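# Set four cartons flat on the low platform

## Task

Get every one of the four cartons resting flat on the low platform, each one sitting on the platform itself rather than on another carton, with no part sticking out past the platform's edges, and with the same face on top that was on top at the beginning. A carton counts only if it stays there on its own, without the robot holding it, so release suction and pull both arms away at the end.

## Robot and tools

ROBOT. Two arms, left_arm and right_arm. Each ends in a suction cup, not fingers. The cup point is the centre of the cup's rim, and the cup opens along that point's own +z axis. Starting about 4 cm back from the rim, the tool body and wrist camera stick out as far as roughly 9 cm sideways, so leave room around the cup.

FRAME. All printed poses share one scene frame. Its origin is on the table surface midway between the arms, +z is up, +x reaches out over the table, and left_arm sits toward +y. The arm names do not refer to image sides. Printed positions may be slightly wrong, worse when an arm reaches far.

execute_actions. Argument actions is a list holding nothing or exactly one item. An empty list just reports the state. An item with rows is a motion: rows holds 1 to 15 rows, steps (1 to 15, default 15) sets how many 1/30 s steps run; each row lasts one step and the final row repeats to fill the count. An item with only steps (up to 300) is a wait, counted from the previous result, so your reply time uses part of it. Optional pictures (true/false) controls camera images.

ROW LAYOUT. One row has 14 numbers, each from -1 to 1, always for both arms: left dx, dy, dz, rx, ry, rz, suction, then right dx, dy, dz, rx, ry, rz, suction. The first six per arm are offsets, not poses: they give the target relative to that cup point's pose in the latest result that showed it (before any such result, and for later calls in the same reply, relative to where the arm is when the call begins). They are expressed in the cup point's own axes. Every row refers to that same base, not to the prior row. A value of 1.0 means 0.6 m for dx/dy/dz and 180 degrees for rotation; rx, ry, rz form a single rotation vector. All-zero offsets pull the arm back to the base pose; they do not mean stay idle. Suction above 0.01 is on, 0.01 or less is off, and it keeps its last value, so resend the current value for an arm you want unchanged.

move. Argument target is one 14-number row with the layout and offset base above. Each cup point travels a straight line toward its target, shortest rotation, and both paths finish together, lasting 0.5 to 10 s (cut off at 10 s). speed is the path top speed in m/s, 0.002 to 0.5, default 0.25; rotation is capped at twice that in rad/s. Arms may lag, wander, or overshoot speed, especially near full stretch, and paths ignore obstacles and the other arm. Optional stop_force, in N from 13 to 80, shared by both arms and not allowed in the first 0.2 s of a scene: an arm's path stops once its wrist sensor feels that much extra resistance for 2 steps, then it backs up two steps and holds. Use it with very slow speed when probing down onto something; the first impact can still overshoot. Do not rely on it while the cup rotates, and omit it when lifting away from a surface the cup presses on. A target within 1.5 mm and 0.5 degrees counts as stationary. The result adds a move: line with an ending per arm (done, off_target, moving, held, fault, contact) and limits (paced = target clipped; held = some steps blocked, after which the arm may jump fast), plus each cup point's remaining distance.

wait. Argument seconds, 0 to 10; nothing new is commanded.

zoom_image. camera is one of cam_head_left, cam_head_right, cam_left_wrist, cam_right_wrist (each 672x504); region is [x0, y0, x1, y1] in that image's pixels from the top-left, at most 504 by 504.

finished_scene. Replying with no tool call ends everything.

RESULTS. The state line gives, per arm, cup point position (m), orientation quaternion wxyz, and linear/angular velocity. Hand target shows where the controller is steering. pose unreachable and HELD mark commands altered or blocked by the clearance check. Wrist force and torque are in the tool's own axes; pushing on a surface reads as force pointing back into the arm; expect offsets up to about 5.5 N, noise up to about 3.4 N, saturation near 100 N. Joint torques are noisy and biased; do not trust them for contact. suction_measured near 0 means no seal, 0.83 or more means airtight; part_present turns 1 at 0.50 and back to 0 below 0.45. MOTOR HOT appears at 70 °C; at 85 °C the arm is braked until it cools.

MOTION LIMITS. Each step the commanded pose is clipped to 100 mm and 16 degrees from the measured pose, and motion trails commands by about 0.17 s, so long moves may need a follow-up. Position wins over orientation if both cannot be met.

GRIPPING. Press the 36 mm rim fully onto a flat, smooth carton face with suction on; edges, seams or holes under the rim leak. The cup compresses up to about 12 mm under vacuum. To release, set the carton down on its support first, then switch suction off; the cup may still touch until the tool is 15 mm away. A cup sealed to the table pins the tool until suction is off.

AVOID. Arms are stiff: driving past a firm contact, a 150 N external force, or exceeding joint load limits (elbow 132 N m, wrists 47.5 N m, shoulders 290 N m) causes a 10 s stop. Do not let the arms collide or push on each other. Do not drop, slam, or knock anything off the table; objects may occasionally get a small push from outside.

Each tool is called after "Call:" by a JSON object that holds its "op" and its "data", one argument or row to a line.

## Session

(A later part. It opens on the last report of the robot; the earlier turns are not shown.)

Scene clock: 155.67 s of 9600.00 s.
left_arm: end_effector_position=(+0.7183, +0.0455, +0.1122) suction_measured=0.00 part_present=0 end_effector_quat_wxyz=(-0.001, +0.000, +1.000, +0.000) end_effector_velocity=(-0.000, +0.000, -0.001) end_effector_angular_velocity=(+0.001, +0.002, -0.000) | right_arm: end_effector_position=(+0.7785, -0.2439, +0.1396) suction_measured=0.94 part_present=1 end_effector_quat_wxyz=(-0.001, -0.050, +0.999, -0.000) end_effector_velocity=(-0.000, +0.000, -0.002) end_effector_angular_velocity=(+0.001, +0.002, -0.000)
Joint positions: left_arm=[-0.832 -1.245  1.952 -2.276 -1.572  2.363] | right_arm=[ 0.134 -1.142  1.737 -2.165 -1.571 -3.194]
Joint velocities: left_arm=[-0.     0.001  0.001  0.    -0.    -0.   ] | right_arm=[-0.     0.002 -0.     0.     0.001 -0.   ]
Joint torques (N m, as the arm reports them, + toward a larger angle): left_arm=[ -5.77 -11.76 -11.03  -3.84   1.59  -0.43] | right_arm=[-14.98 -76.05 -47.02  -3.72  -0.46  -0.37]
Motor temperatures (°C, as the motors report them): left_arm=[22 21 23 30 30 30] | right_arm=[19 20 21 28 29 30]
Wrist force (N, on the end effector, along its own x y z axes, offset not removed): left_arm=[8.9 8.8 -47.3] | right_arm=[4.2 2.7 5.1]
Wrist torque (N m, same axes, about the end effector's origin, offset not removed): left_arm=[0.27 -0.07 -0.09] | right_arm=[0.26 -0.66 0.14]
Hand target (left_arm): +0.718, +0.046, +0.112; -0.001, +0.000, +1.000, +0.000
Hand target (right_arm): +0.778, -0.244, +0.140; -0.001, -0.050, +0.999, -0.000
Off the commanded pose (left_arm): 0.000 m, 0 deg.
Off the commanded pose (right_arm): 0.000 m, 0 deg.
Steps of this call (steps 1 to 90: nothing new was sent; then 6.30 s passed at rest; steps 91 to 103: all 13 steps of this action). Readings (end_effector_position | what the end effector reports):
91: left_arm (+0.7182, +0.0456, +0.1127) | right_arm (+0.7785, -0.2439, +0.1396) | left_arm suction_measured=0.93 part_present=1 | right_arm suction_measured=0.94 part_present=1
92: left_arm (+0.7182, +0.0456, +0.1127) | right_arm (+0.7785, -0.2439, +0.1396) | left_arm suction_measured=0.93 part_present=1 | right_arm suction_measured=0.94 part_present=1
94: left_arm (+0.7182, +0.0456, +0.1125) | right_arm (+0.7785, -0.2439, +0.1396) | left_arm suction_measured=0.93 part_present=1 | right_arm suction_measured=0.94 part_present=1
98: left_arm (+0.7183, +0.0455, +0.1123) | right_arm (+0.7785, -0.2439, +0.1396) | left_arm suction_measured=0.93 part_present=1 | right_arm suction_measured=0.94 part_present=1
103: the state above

Call:
{"op": "move", "data": {
  "target": [0,0,-0.06,0,0,0,0,0,0,0,0,0,0,1],
  "speed": 0.15
}}

Call:
{"op": "move", "data": {
  "target": [0,0.2,-0.35,0,0,0,0,0.0647,0.2142,0.0127,0,0,0,1],
  "speed": 0.2
}}

Scene clock: 166.67 s of 9600.00 s.
left_arm: end_effector_position=(+0.7183, +0.0455, +0.1478) suction_measured=0.00 part_present=0 end_effector_quat_wxyz=(-0.001, +0.000, +1.000, +0.000) end_effector_velocity=(+0.000, -0.000, +0.003) end_effector_angular_velocity=(-0.001, -0.000, -0.000) | right_arm: end_effector_position=(+0.7785, -0.2440, +0.1396) suction_measured=0.94 part_present=1 end_effector_quat_wxyz=(-0.001, -0.050, +0.999, -0.000) end_effector_velocity=(-0.000, -0.000, -0.001) end_effector_angular_velocity=(-0.001, +0.001, -0.000)
Joint positions: left_arm=[-0.832 -1.284  1.927 -2.212 -1.572  2.363] | right_arm=[ 0.134 -1.142  1.737 -2.165 -1.572 -3.194]
Joint velocities: left_arm=[ 0.    -0.003 -0.003  0.005 -0.     0.   ] | right_arm=[ 0.     0.001  0.    -0.    -0.001  0.001]
Joint torques (N m, as the arm reports them, + toward a larger angle): left_arm=[  4.22 -86.02 -48.15  -0.73   0.35   0.08] | right_arm=[  8.17 -78.81 -46.92  -5.74   1.9   -0.39]
Motor temperatures (°C, as the motors report them): left_arm=[22 21 23 30 30 30] | right_arm=[19 20 21 28 29 30]
Wrist force (N, on the end effector, along its own x y z axes, offset not removed): left_arm=[1.2 0.0 -1.2] | right_arm=[1.8 -0.8 4.7]
Wrist torque (N m, same axes, about the end effector's origin, offset not removed): left_arm=[0.07 -0.20 0.00] | right_arm=[-0.23 -0.20 0.04]
Hand target (left_arm): +0.718, +0.045, +0.148; -0.001, +0.000, +1.000, +0.000
Hand target (right_arm): +0.778, -0.244, +0.140; -0.001, -0.050, +0.999, -0.000
Off the commanded pose (left_arm): 0.000 m, 0 deg.
Off the commanded pose (right_arm): 0.000 m, 0 deg.
After step 90, 7.07 s passed at rest.
move: done

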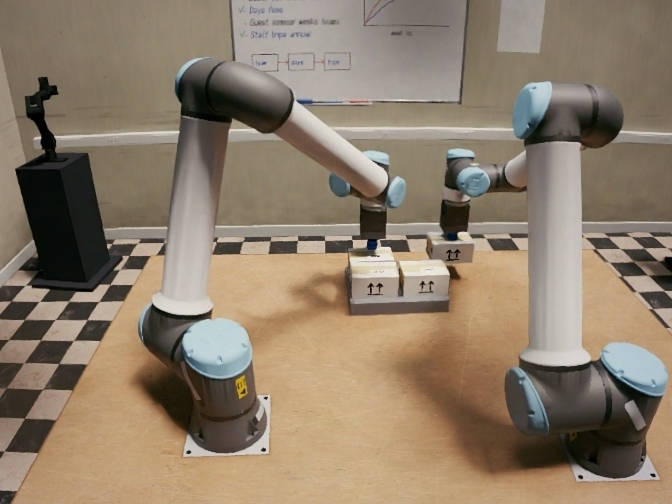

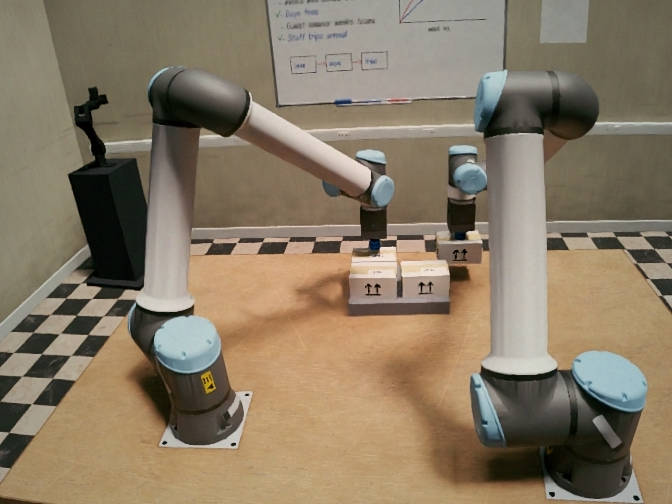

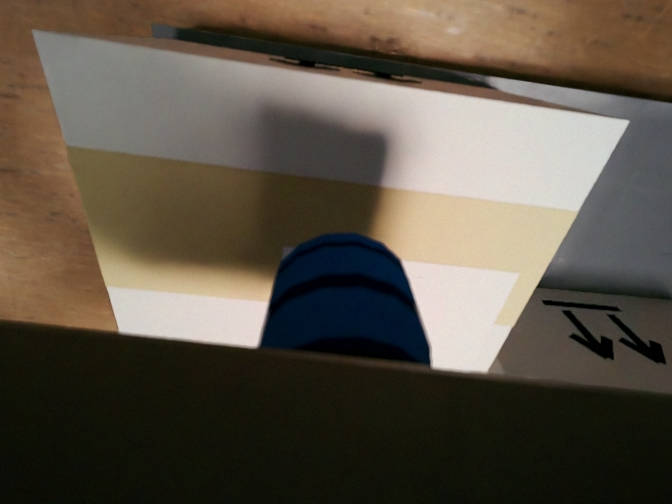

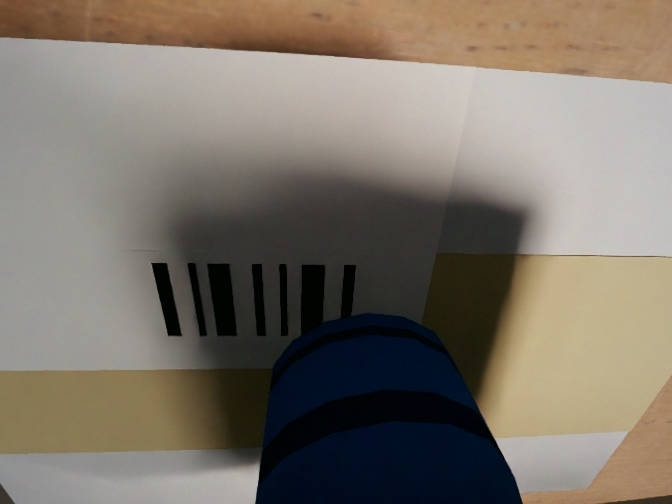

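Scene clock: 168.53 s of 9600.00 s.
left_arm: end_effector_position=(+0.7189, +0.1650, +0.3574) suction_measured=0.00 part_present=0 end_effector_quat_wxyz=(-0.001, +0.000, +1.000, +0.000) end_effector_velocity=(-0.000, +0.001, +0.002) end_effector_angular_velocity=(+0.001, +0.000, -0.000) | right_arm: end_effector_position=(+0.7272, -0.1201, +0.1319) suction_measured=0.94 part_present=1 end_effector_quat_wxyz=(-0.001, -0.050, +0.999, -0.000) end_effector_velocity=(-0.000, +0.001, +0.002) end_effector_angular_velocity=(+0.000, -0.003, -0.000)
Joint positions: left_arm=[-0.706 -1.53   1.809 -1.849 -1.572  2.488] | right_arm=[ 0.287 -1.147  1.761 -2.184 -1.571 -3.041]
Joint velocities: left_arm=[ 0.001 -0.002 -0.002  0.004  0.     0.002] | right_arm=[ 0.002 -0.002 -0.001 -0.    -0.     0.002]
Joint torques (N m, as the arm reports them, + toward a larger angle): left_arm=[ 14.36 -71.53 -53.97  -0.27  -2.05   2.92] | right_arm=[ 13.61 -69.37 -51.65  -8.02  -3.42   3.07]
Motor temperatures (°C, as the motors report them): left_arm=[22 21 23 30 30 30] | right_arm=[19 20 21 28 29 30]
Wrist force (N, on the end effector, along its own x y z axes, offset not removed): left_arm=[-1.0 -1.6 -1.1] | right_arm=[5.7 1.7 4.6]
Wrist torque (N m, same axes, about the end effector's origin, offset not removed): left_arm=[-0.25 0.05 -0.13] | right_arm=[0.10 -0.83 0.09]
Hand target (left_arm): +0.719, +0.165, +0.358; -0.001, +0.000, +1.000, +0.000
Hand target (right_arm): +0.727, -0.120, +0.132; -0.001, -0.050, +0.999, -0.000
Off the commanded pose (left_arm): 0.001 m, 0 deg.
Off the commanded pose (right_arm): 0.000 m, 0 deg.
move: done

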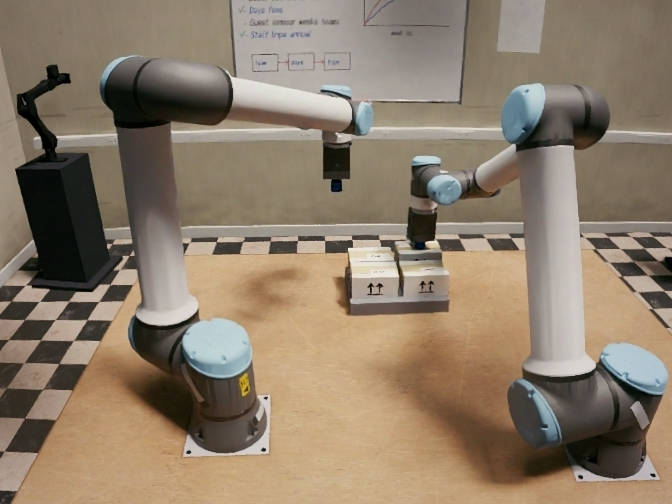

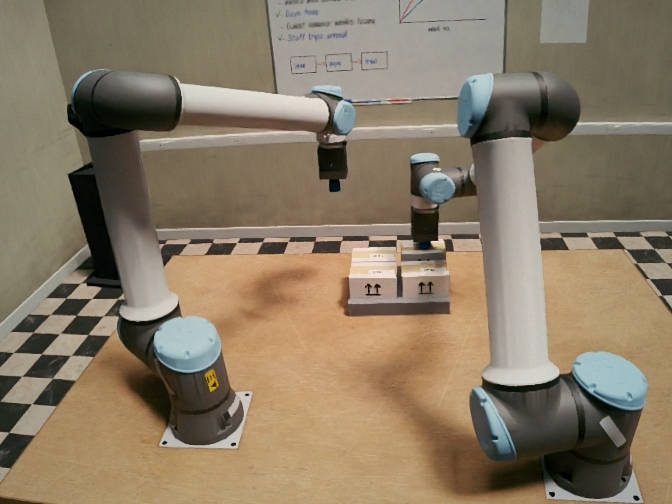

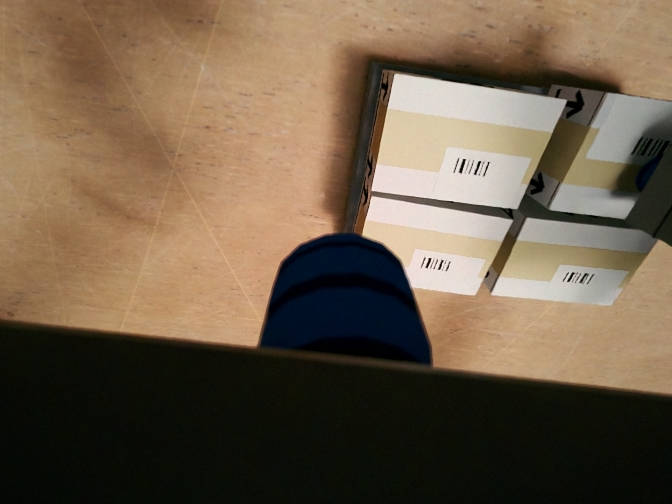

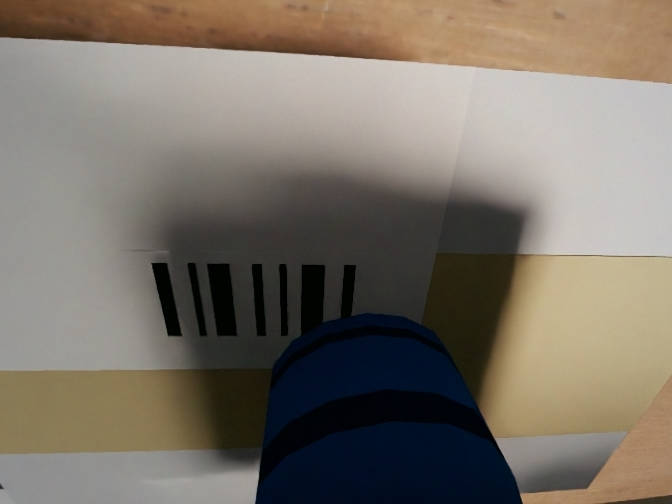

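Call:
{"op": "zoom_image", "data": {
  "camera": "cam_left_wrist",
  "region": [480, 60, 672, 260]
}}

Call:
{"op": "zoom_image", "data": {
  "camera": "cam_left_wrist",
  "region": [335, 50, 455, 250]
}}

Call:
{"op": "zoom_image", "data": {
  "camera": "cam_head_right",
  "region": [380, 225, 470, 315]
}}

Region (480, 60, 672, 260) of cam_left_wrist's 672x504 image, scaled by 2.520, with more detail than that image has; it fills the left 484 columns of this view, and the rest is white.

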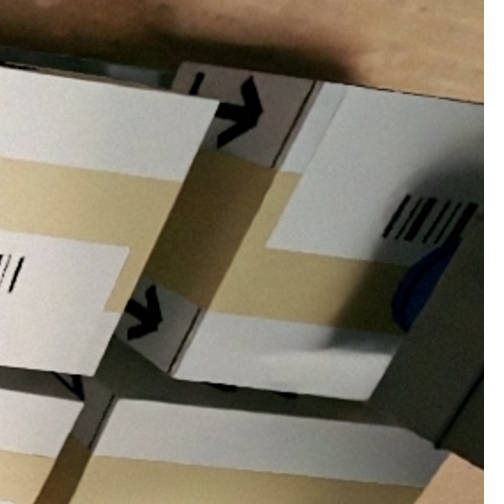

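Region (335, 50, 455, 250) of cam_left_wrist's 672x504 image, scaled by 2.520, with more detail than that image has; it fills the left 302 columns of this view, and the rest is white.

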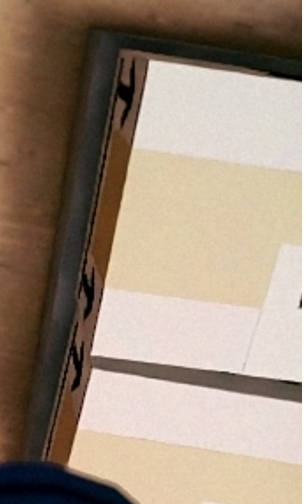

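Region (380, 225, 470, 315) of cam_head_right's 672x504 image, scaled by 5.600, with more detail than that image has.

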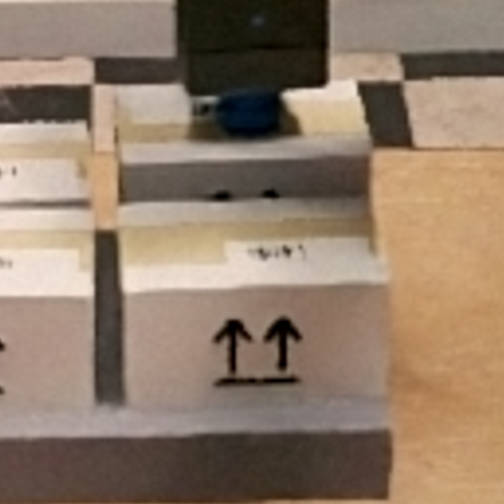

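Call:
{"op": "move", "data": {
  "target": [-0.083,-0.04,0,0,0,0,0,0.0205,0.0197,0.02,0,0,0,1],
  "speed": 0.07
}}

Scene clock: 200.23 s of 9600.00 s.
left_arm: end_effector_position=(+0.7683, +0.1410, +0.3574) suction_measured=0.00 part_present=0 end_effector_quat_wxyz=(-0.001, +0.000, +1.000, +0.000) end_effector_velocity=(+0.003, -0.001, -0.000) end_effector_angular_velocity=(+0.000, -0.000, +0.000) | right_arm: end_effector_position=(+0.7139, -0.1097, +0.1200) suction_measured=0.94 part_present=1 end_effector_quat_wxyz=(-0.001, -0.050, +0.999, -0.000) end_effector_velocity=(-0.001, +0.002, -0.002) end_effector_angular_velocity=(+0.002, +0.002, +0.001)
Joint positions: left_arm=[-0.691 -1.439  1.71  -1.84  -1.572  2.503] | right_arm=[ 0.303 -1.146  1.786 -2.209 -1.571 -3.025]
Joint velocities: left_arm=[ 0.001  0.005 -0.006  0.001  0.     0.001] | right_arm=[ 0.002  0.001  0.001 -0.001  0.002  0.001]
Joint torques (N m, as the arm reports them, + toward a larger angle): left_arm=[ 13.4  -44.05 -53.78  -0.19   2.38   2.74] | right_arm=[ 12.17 -67.9  -36.71  -8.37   3.22   2.72]
Motor temperatures (°C, as the motors report them): left_arm=[22 21 23 30 30 30] | right_arm=[19 20 21 28 29 30]
Wrist force (N, on the end effector, along its own x y z axes, offset not removed): left_arm=[0.2 -0.4 1.4] | right_arm=[4.2 -0.6 3.9]
Wrist torque (N m, same axes, about the end effector's origin, offset not removed): left_arm=[0.23 -0.08 -0.01] | right_arm=[-0.25 -0.57 0.08]
Hand target (left_arm): +0.769, +0.141, +0.357; -0.001, +0.000, +1.000, +0.000
Hand target (right_arm): +0.714, -0.110, +0.120; -0.001, -0.050, +0.999, -0.000
Off the commanded pose (left_arm): 0.000 m, 0 deg.
Off the commanded pose (right_arm): 0.000 m, 0 deg.
After step 90, 27.43 s passed at rest.
move: done

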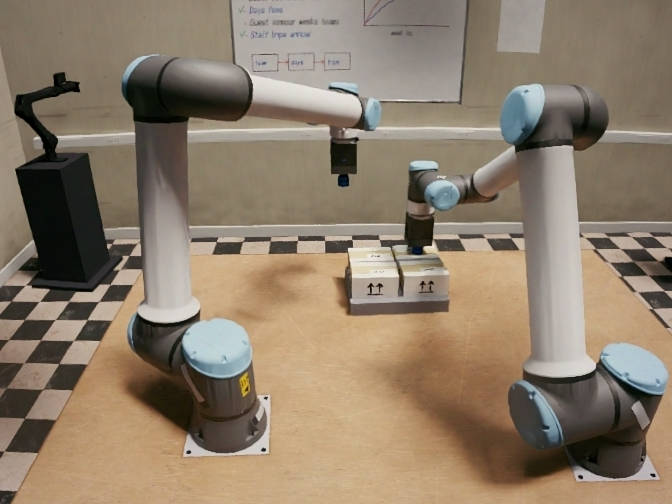

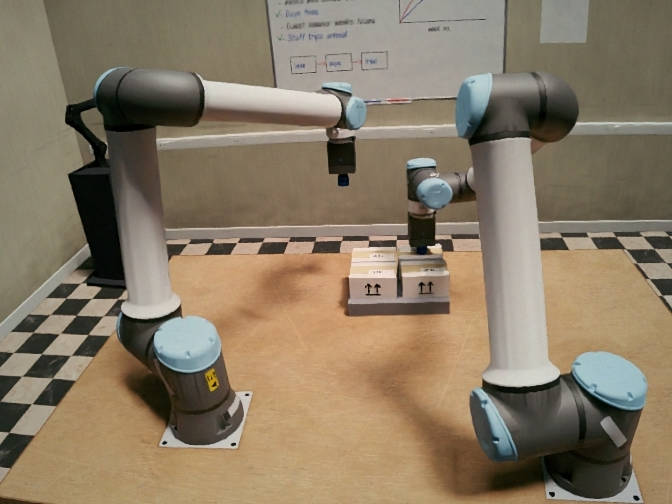

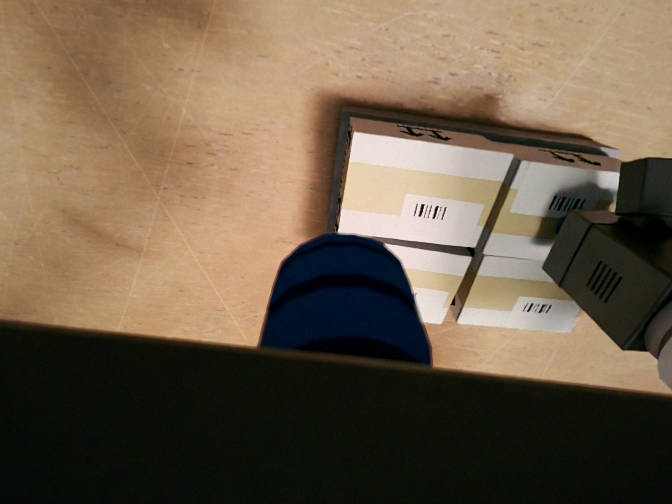

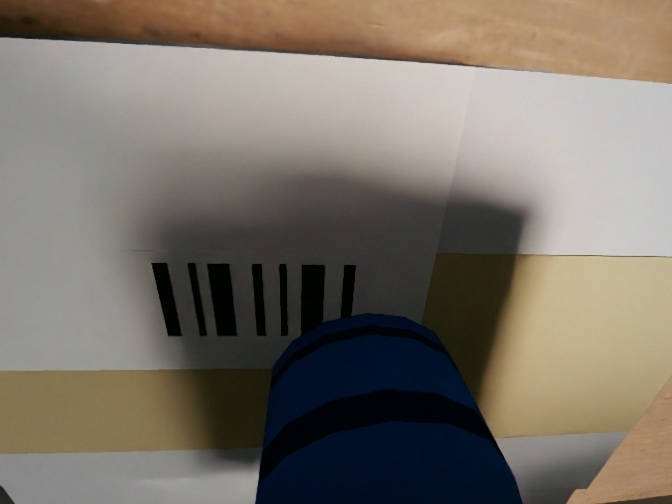

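Call:
{"op": "zoom_image", "data": {
  "camera": "cam_left_wrist",
  "region": [440, 110, 640, 290]
}}

Call:
{"op": "zoom_image", "data": {
  "camera": "cam_head_right",
  "region": [380, 235, 460, 315]
}}

Call:
{"op": "zoom_image", "data": {
  "camera": "cam_head_left",
  "region": [380, 235, 460, 315]
}}

Region (440, 110, 640, 290) of cam_left_wrist's 672x504 image, scaled by 2.520, with more detail than that image has; it fills the top 454 rows of this view, and the rest is white.

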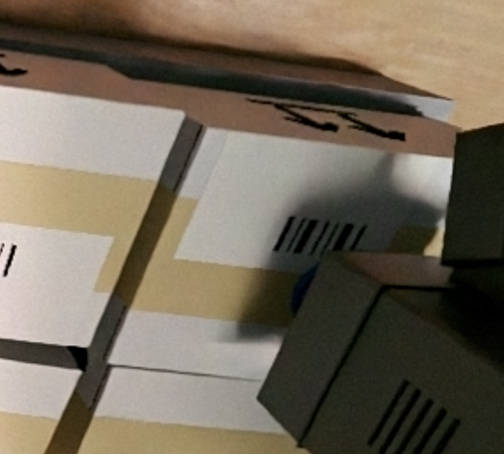

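Region (380, 235, 460, 315) of cam_head_right's 672x504 image, scaled by 6.300, with more detail than that image has.

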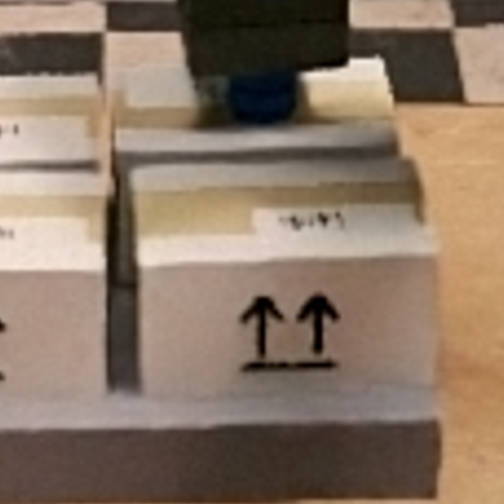

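Region (380, 235, 460, 315) of cam_head_left's 672x504 image, scaled by 6.300, with more detail than that image has.

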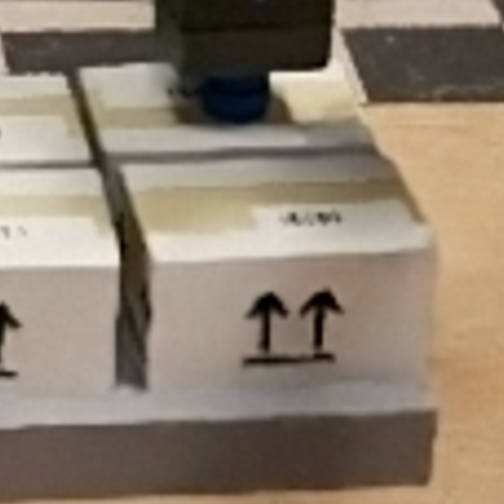

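Call:
{"op": "move", "data": {
  "target": [0,0,0,0,0,0,0,-0.002,0.002,0.011,0,0,0,1],
  "speed": 0.01,
  "stop_force": 13
}}

Scene clock: 214.60 s of 9600.00 s.
left_arm: end_effector_position=(+0.7683, +0.1411, +0.3574) suction_measured=0.00 part_present=0 end_effector_quat_wxyz=(-0.001, +0.000, +1.000, +0.000) end_effector_velocity=(+0.000, -0.000, +0.000) end_effector_angular_velocity=(-0.000, -0.001, -0.001) | right_arm: end_effector_position=(+0.7149, -0.1084, +0.1138) suction_measured=0.94 part_present=1 end_effector_quat_wxyz=(-0.001, -0.050, +0.999, -0.000) end_effector_velocity=(+0.001, +0.000, -0.002) end_effector_angular_velocity=(-0.000, -0.002, +0.000)
Joint positions: left_arm=[-0.691 -1.439  1.71  -1.84  -1.572  2.503] | right_arm=[ 0.304 -1.138  1.787 -2.218 -1.571 -3.024]
Joint velocities: left_arm=[-0.    -0.     0.    -0.001  0.     0.   ] | right_arm=[ 0.     0.002  0.    -0.004 -0.001 -0.   ]
Joint torques (N m, as the arm reports them, + toward a larger angle): left_arm=[ -9.23 -81.15 -40.83  -6.28   1.94  -0.91] | right_arm=[ 13.38 -57.12 -34.15  -7.03   2.57   2.89]
Motor temperatures (°C, as the motors report them): left_arm=[22 21 23 30 30 30] | right_arm=[19 20 21 28 29 30]
Wrist force (N, on the end effector, along its own x y z axes, offset not removed): left_arm=[-0.3 2.6 0.5] | right_arm=[4.9 -3.0 -5.9]
Wrist torque (N m, same axes, about the end effector's origin, offset not removed): left_arm=[0.48 -0.10 -0.10] | right_arm=[-0.68 -0.52 0.05]
Hand target (left_arm): +0.768, +0.141, +0.357; -0.001, +0.000, +1.000, +0.000
Hand target (right_arm): +0.715, -0.108, +0.113; -0.001, -0.050, +0.999, -0.000
Off the commanded pose (left_arm): 0.000 m, 0 deg.
Off the commanded pose (right_arm): 0.000 m, 0 deg.
After step 90, 10.47 s passed at rest.
move: done

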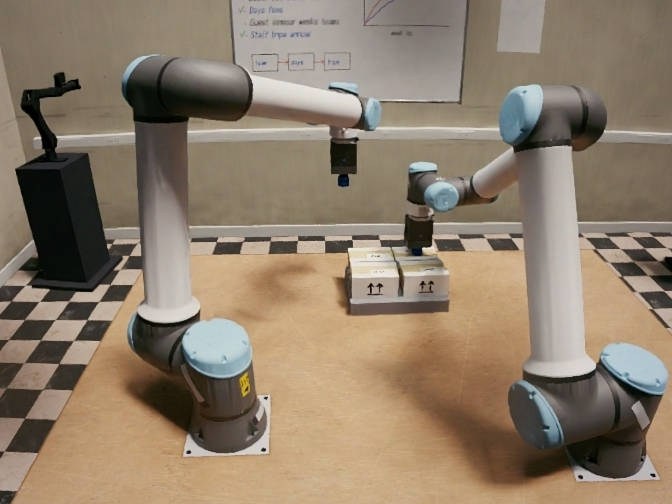

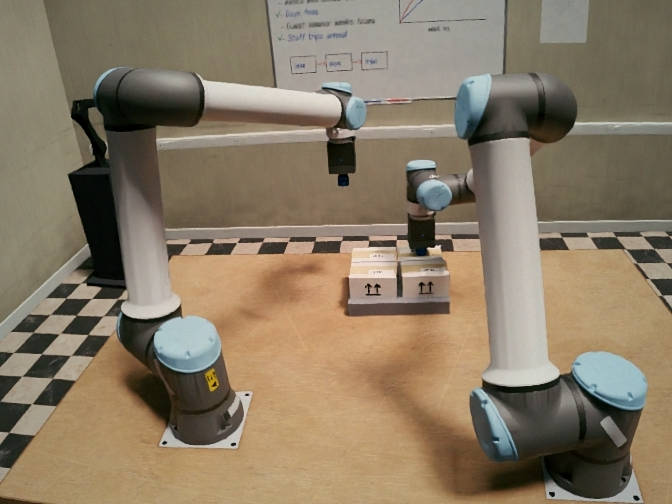

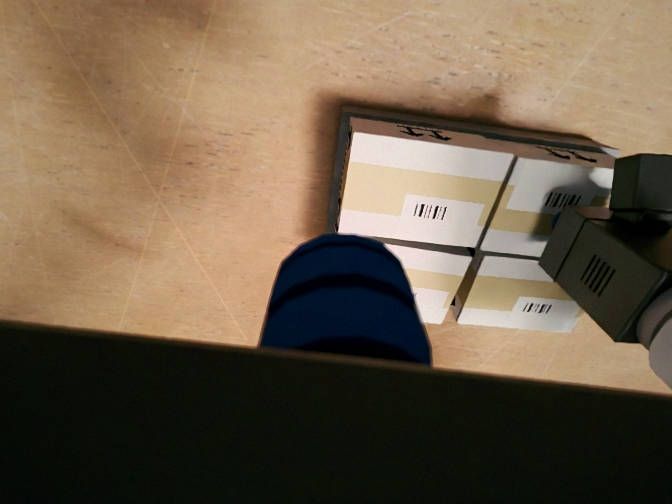

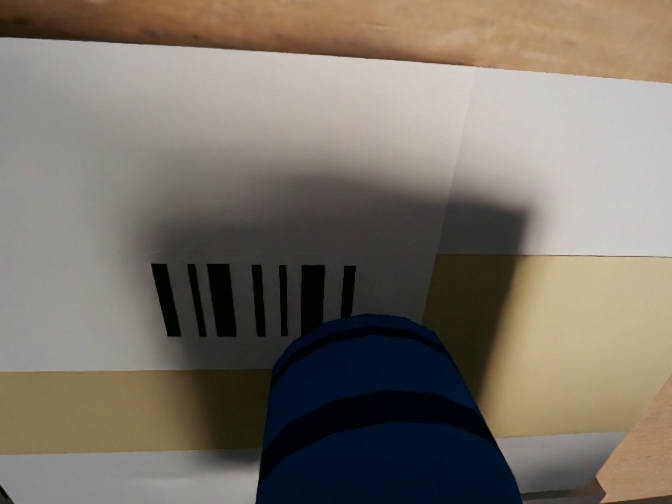

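Call:
{"op": "zoom_image", "data": {
  "camera": "cam_left_wrist",
  "region": [440, 110, 640, 290]
}}

Region (440, 110, 640, 290) of cam_left_wrist's 672x504 image, scaled by 2.520, with more detail than that image has; it fills the top 454 rows of this view, and the rest is white.

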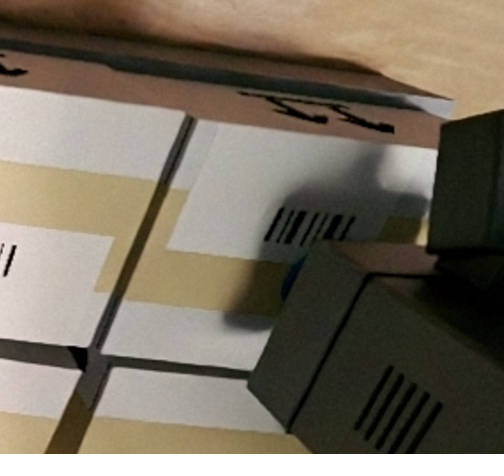

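Call:
{"op": "execute_actions", "data": {
  "actions": [
    {"rows":[[0,0,0,0,0,0,0,0,0,0,0,0,0,0],[0,0,0,0,0,0,0,0,0,0,0,0,0,0],[0,0,0,0,0,0,0,0,0,0,0,0,0,0],[0,0,0,0,0,0,0,0,0,0,0,0,0,0],[0,0,0,0,0,0,0,0,0,-0.005,0,0,0,0],[0,0,0,0,0,0,0,0,0,-0.011,0,0,0,0],[0,0,0,0,0,0,0,0,0,-0.018,0,0,0,0],[0,0,0,0,0,0,0,0,0,-0.025,0,0,0,0],[0,0,0,0,0,0,0,0,0,-0.032,0,0,0,0],[0,0,0,0,0,0,0,0,0,-0.039,0,0,0,0],[0,0,0,0,0,0,0,0,0,-0.045,0,0,0,0],[0,0,0,0,0,0,0,0,0,-0.05,0,0,0,0],[0,0,0,0,0,0,0,0,0,-0.053,0,0,0,0],[0,0,0,0,0,0,0,0,0,-0.055,0,0,0,0]],"steps":15}
  ],
  "pictures": false
}}

Scene clock: 223.73 s of 9600.00 s.
left_arm: end_effector_position=(+0.7683, +0.1410, +0.3574) suction_measured=0.00 part_present=0 end_effector_quat_wxyz=(-0.001, +0.000, +1.000, +0.000) end_effector_velocity=(+0.000, -0.000, -0.000) end_effector_angular_velocity=(-0.001, +0.000, -0.000) | right_arm: end_effector_position=(+0.7149, -0.1084, +0.1367) suction_measured=0.00 part_present=0 end_effector_quat_wxyz=(-0.001, -0.050, +0.999, -0.000) end_effector_velocity=(+0.001, +0.001, +0.075) end_effector_angular_velocity=(+0.002, -0.004, +0.000)
Joint positions: left_arm=[-0.691 -1.439  1.71  -1.84  -1.572  2.503] | right_arm=[ 0.304 -1.16   1.772 -2.181 -1.571 -3.024]
Joint velocities: left_arm=[-0.  0. -0. -0. -0.  0.] | right_arm=[ 0.001 -0.071 -0.051  0.118  0.001  0.   ]
Joint torques (N m, as the arm reports them, + toward a larger angle): left_arm=[  9.21 -68.61 -45.64  -1.81   1.63   0.34] | right_arm=[ -0.13 -78.13 -46.65  -1.18  -1.96   0.45]
Motor temperatures (°C, as the motors report them): left_arm=[22 21 23 30 30 30] | right_arm=[19 20 21 28 29 30]
Wrist force (N, on the end effector, along its own x y z axes, offset not removed): left_arm=[0.7 -2.0 0.9] | right_arm=[6.2 -1.2 -1.6]
Wrist torque (N m, same axes, about the end effector's origin, offset not removed): left_arm=[-0.14 -0.10 0.01] | right_arm=[-0.40 -1.05 0.17]
Hand target (left_arm): +0.768, +0.141, +0.357; -0.001, +0.000, +1.000, +0.000
Hand target (right_arm): +0.715, -0.108, +0.147; -0.000, -0.050, +0.999, -0.000
Off the commanded pose (left_arm): 0.000 m, 0 deg.
Off the commanded pose (right_arm): 0.010 m, 0 deg.
Steps of this call (steps 1 to 90: nothing new was sent; then 5.63 s passed at rest; steps 91 to 105: all 15 steps of this action). Readings (end_effector_position | what the end effector reports):
91: left_arm (+0.7683, +0.1410, +0.3574) | right_arm (+0.7150, -0.1083, +0.1134) | left_arm suction_measured=0.00 part_present=0 | right_arm suction_measured=0.65 part_present=1
92: left_arm (+0.7683, +0.1410, +0.3574) | right_arm (+0.7150, -0.1083, +0.1134) | left_arm suction_measured=0.00 part_present=0 | right_arm suction_measured=0.06 part_present=0
94: left_arm (+0.7683, +0.1410, +0.3574) | right_arm (+0.7149, -0.1083, +0.1135) | left_arm suction_measured=0.00 part_present=0 | right_arm suction_measured=0.00 part_present=0
98: left_arm (+0.7683, +0.1410, +0.3574) | right_arm (+0.7147, -0.1084, +0.1165) | left_arm suction_measured=0.00 part_present=0 | right_arm suction_measured=0.00 part_present=0
105: the state above

Call:
{"op": "move", "data": {
  "target": [0,0,0,0,0,0,0,0.1793,-0.0013,-0.0055,0,0,0,0],
  "speed": 0.2
}}

Scene clock: 226.90 s of 9600.00 s.
left_arm: end_effector_position=(+0.7683, +0.1410, +0.3574) suction_measured=0.00 part_present=0 end_effector_quat_wxyz=(-0.001, +0.000, +1.000, +0.000) end_effector_velocity=(-0.000, +0.000, -0.000) end_effector_angular_velocity=(+0.000, +0.000, +0.000) | right_arm: end_effector_position=(+0.6082, -0.1197, +0.1400) suction_measured=0.00 part_present=0 end_effector_quat_wxyz=(-0.001, -0.050, +0.999, -0.000) end_effector_velocity=(-0.003, +0.000, +0.000) end_effector_angular_velocity=(+0.001, -0.001, +0.000)
Joint positions: left_arm=[-0.691 -1.439  1.71  -1.84  -1.572  2.503] | right_arm=[ 0.321 -1.306  1.975 -2.238 -1.572 -3.007]
Joint velocities: left_arm=[-0.    -0.     0.001 -0.     0.    -0.   ] | right_arm=[ 0.001 -0.004  0.005 -0.002  0.001  0.001]
Joint torques (N m, as the arm reports them, + toward a larger angle): left_arm=[ -9.06 -64.15 -46.14  -6.19   1.45  -2.49] | right_arm=[ 11.72 -73.07 -33.41  -7.36   0.56   2.93]
Motor temperatures (°C, as the motors report them): left_arm=[22 21 23 30 30 30] | right_arm=[19 20 21 28 29 30]
Wrist force (N, on the end effector, along its own x y z axes, offset not removed): left_arm=[-1.2 -1.8 1.8] | right_arm=[4.4 1.3 -0.1]
Wrist torque (N m, same axes, about the end effector's origin, offset not removed): left_arm=[-0.15 0.16 0.07] | right_arm=[-0.01 -0.54 0.04]
Hand target (left_arm): +0.768, +0.141, +0.357; -0.001, +0.000, +1.000, +0.000
Hand target (right_arm): +0.608, -0.120, +0.140; -0.001, -0.050, +0.999, -0.000
Off the commanded pose (left_arm): 0.000 m, 0 deg.
Off the commanded pose (right_arm): 0.000 m, 0 deg.
move: done

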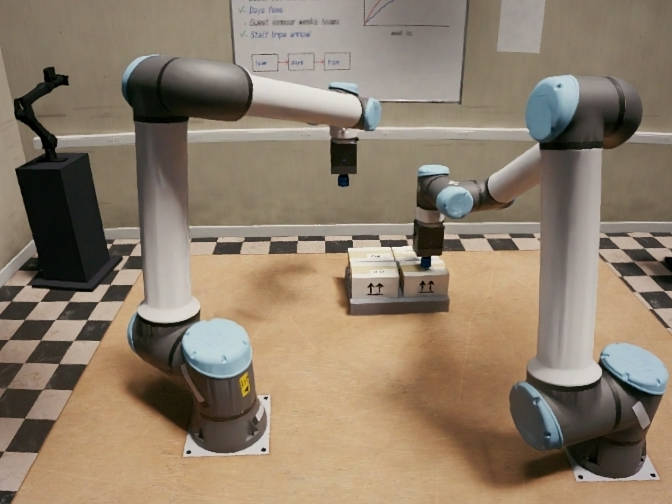

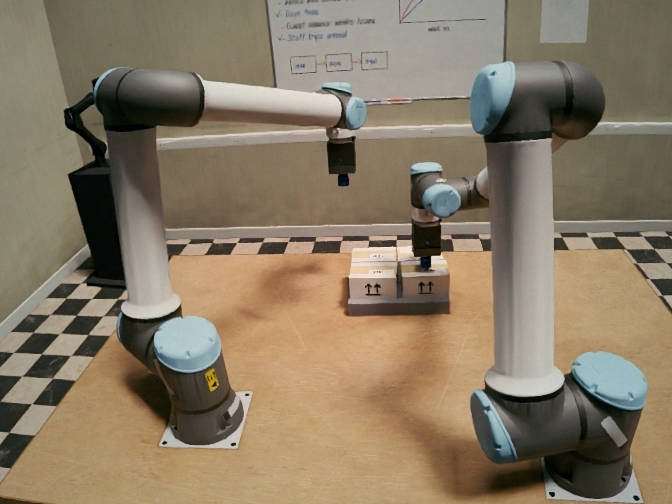

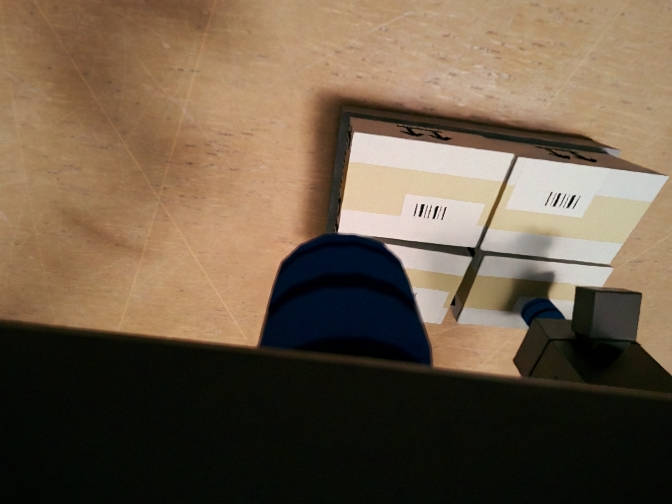

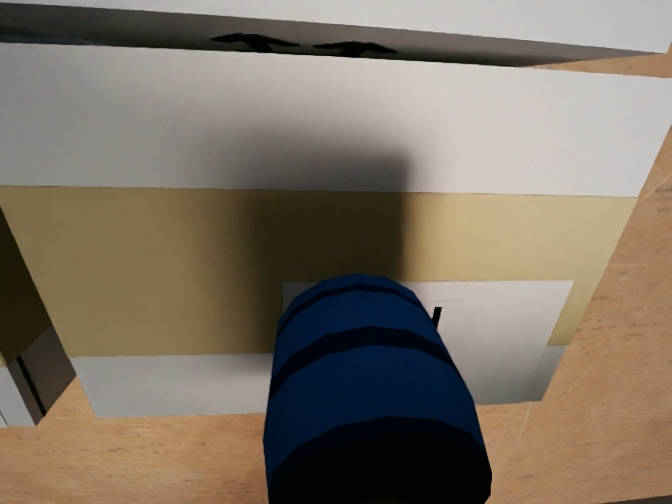

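Call:
{"op": "move", "data": {
  "target": [0,0,0,0,0,0,0,0,0,0.0425,0,0,0,1],
  "speed": 0.03,
  "stop_force": 13
}}

Scene clock: 232.40 s of 9600.00 s.
left_arm: end_effector_position=(+0.7683, +0.1410, +0.3574) suction_measured=0.00 part_present=0 end_effector_quat_wxyz=(-0.001, +0.000, +1.000, +0.000) end_effector_velocity=(+0.000, -0.000, +0.000) end_effector_angular_velocity=(-0.000, -0.000, +0.000) | right_arm: end_effector_position=(+0.6081, -0.1197, +0.1149) suction_measured=0.94 part_present=1 end_effector_quat_wxyz=(-0.001, -0.050, +0.999, -0.000) end_effector_velocity=(+0.000, -0.000, -0.002) end_effector_angular_velocity=(+0.001, -0.001, -0.001)
Joint positions: left_arm=[-0.691 -1.439  1.71  -1.84  -1.572  2.503] | right_arm=[ 0.321 -1.277  1.992 -2.284 -1.571 -3.007]
Joint velocities: left_arm=[ 0.  0. -0. -0. -0. -0.] | right_arm=[-0.001  0.002  0.002 -0.005  0.001  0.   ]
Joint torques (N m, as the arm reports them, + toward a larger angle): left_arm=[ -2.14 -61.81 -48.4   -5.92   1.86   1.76] | right_arm=[-13.76 -52.57 -34.18  -7.88  -3.71  -2.  ]
Motor temperatures (°C, as the motors report them): left_arm=[22 21 23 30 30 30] | right_arm=[19 20 21 28 29 30]
Wrist force (N, on the end effector, along its own x y z axes, offset not removed): left_arm=[0.5 -4.1 2.7] | right_arm=[0.5 -0.5 2.3]
Wrist torque (N m, same axes, about the end effector's origin, offset not removed): left_arm=[-0.63 -0.12 -0.03] | right_arm=[-0.18 -0.01 -0.01]
Hand target (left_arm): +0.768, +0.141, +0.357; -0.001, +0.000, +1.000, +0.000
Hand target (right_arm): +0.608, -0.120, +0.115; -0.001, -0.050, +0.999, -0.000
Off the commanded pose (left_arm): 0.000 m, 0 deg.
Off the commanded pose (right_arm): 0.000 m, 0 deg.
After step 90, 1.30 s passed at rest.
move: done

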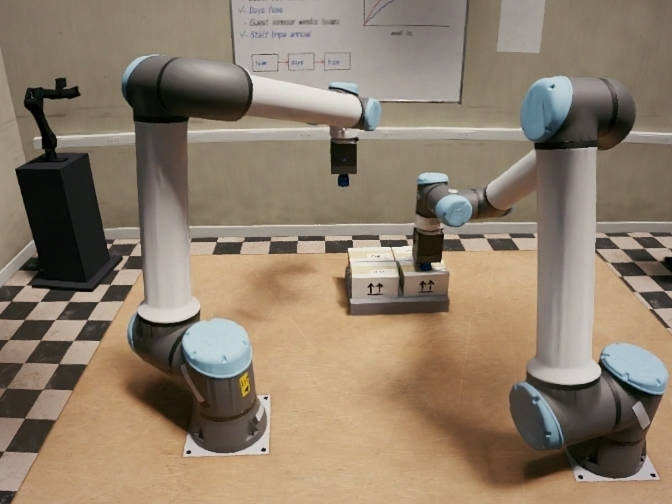

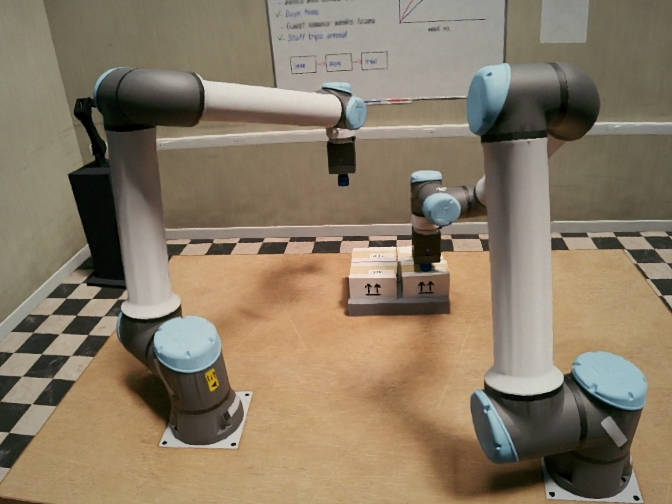

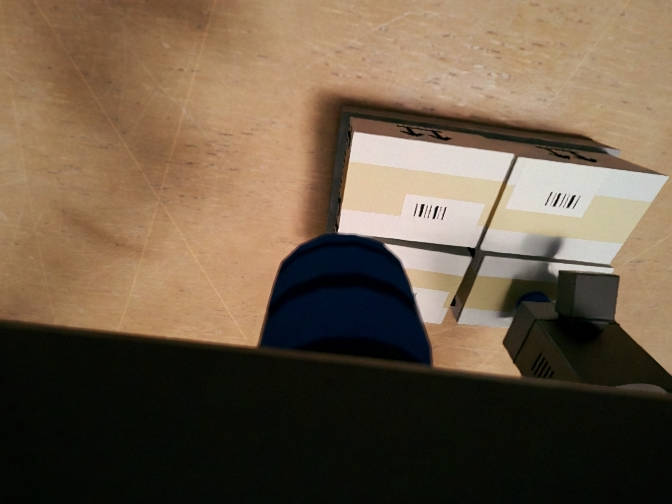

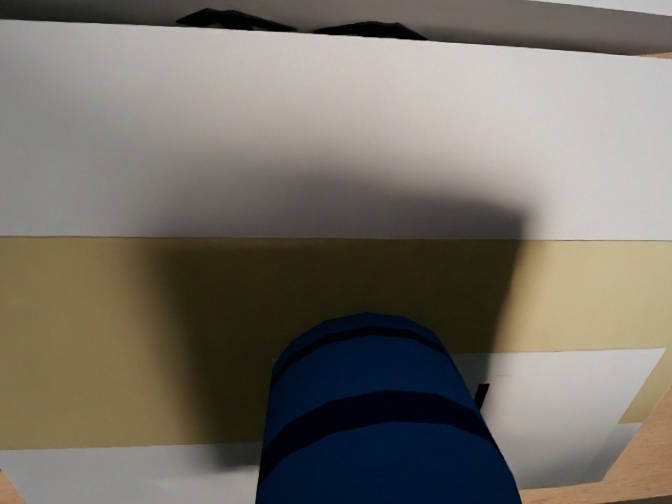

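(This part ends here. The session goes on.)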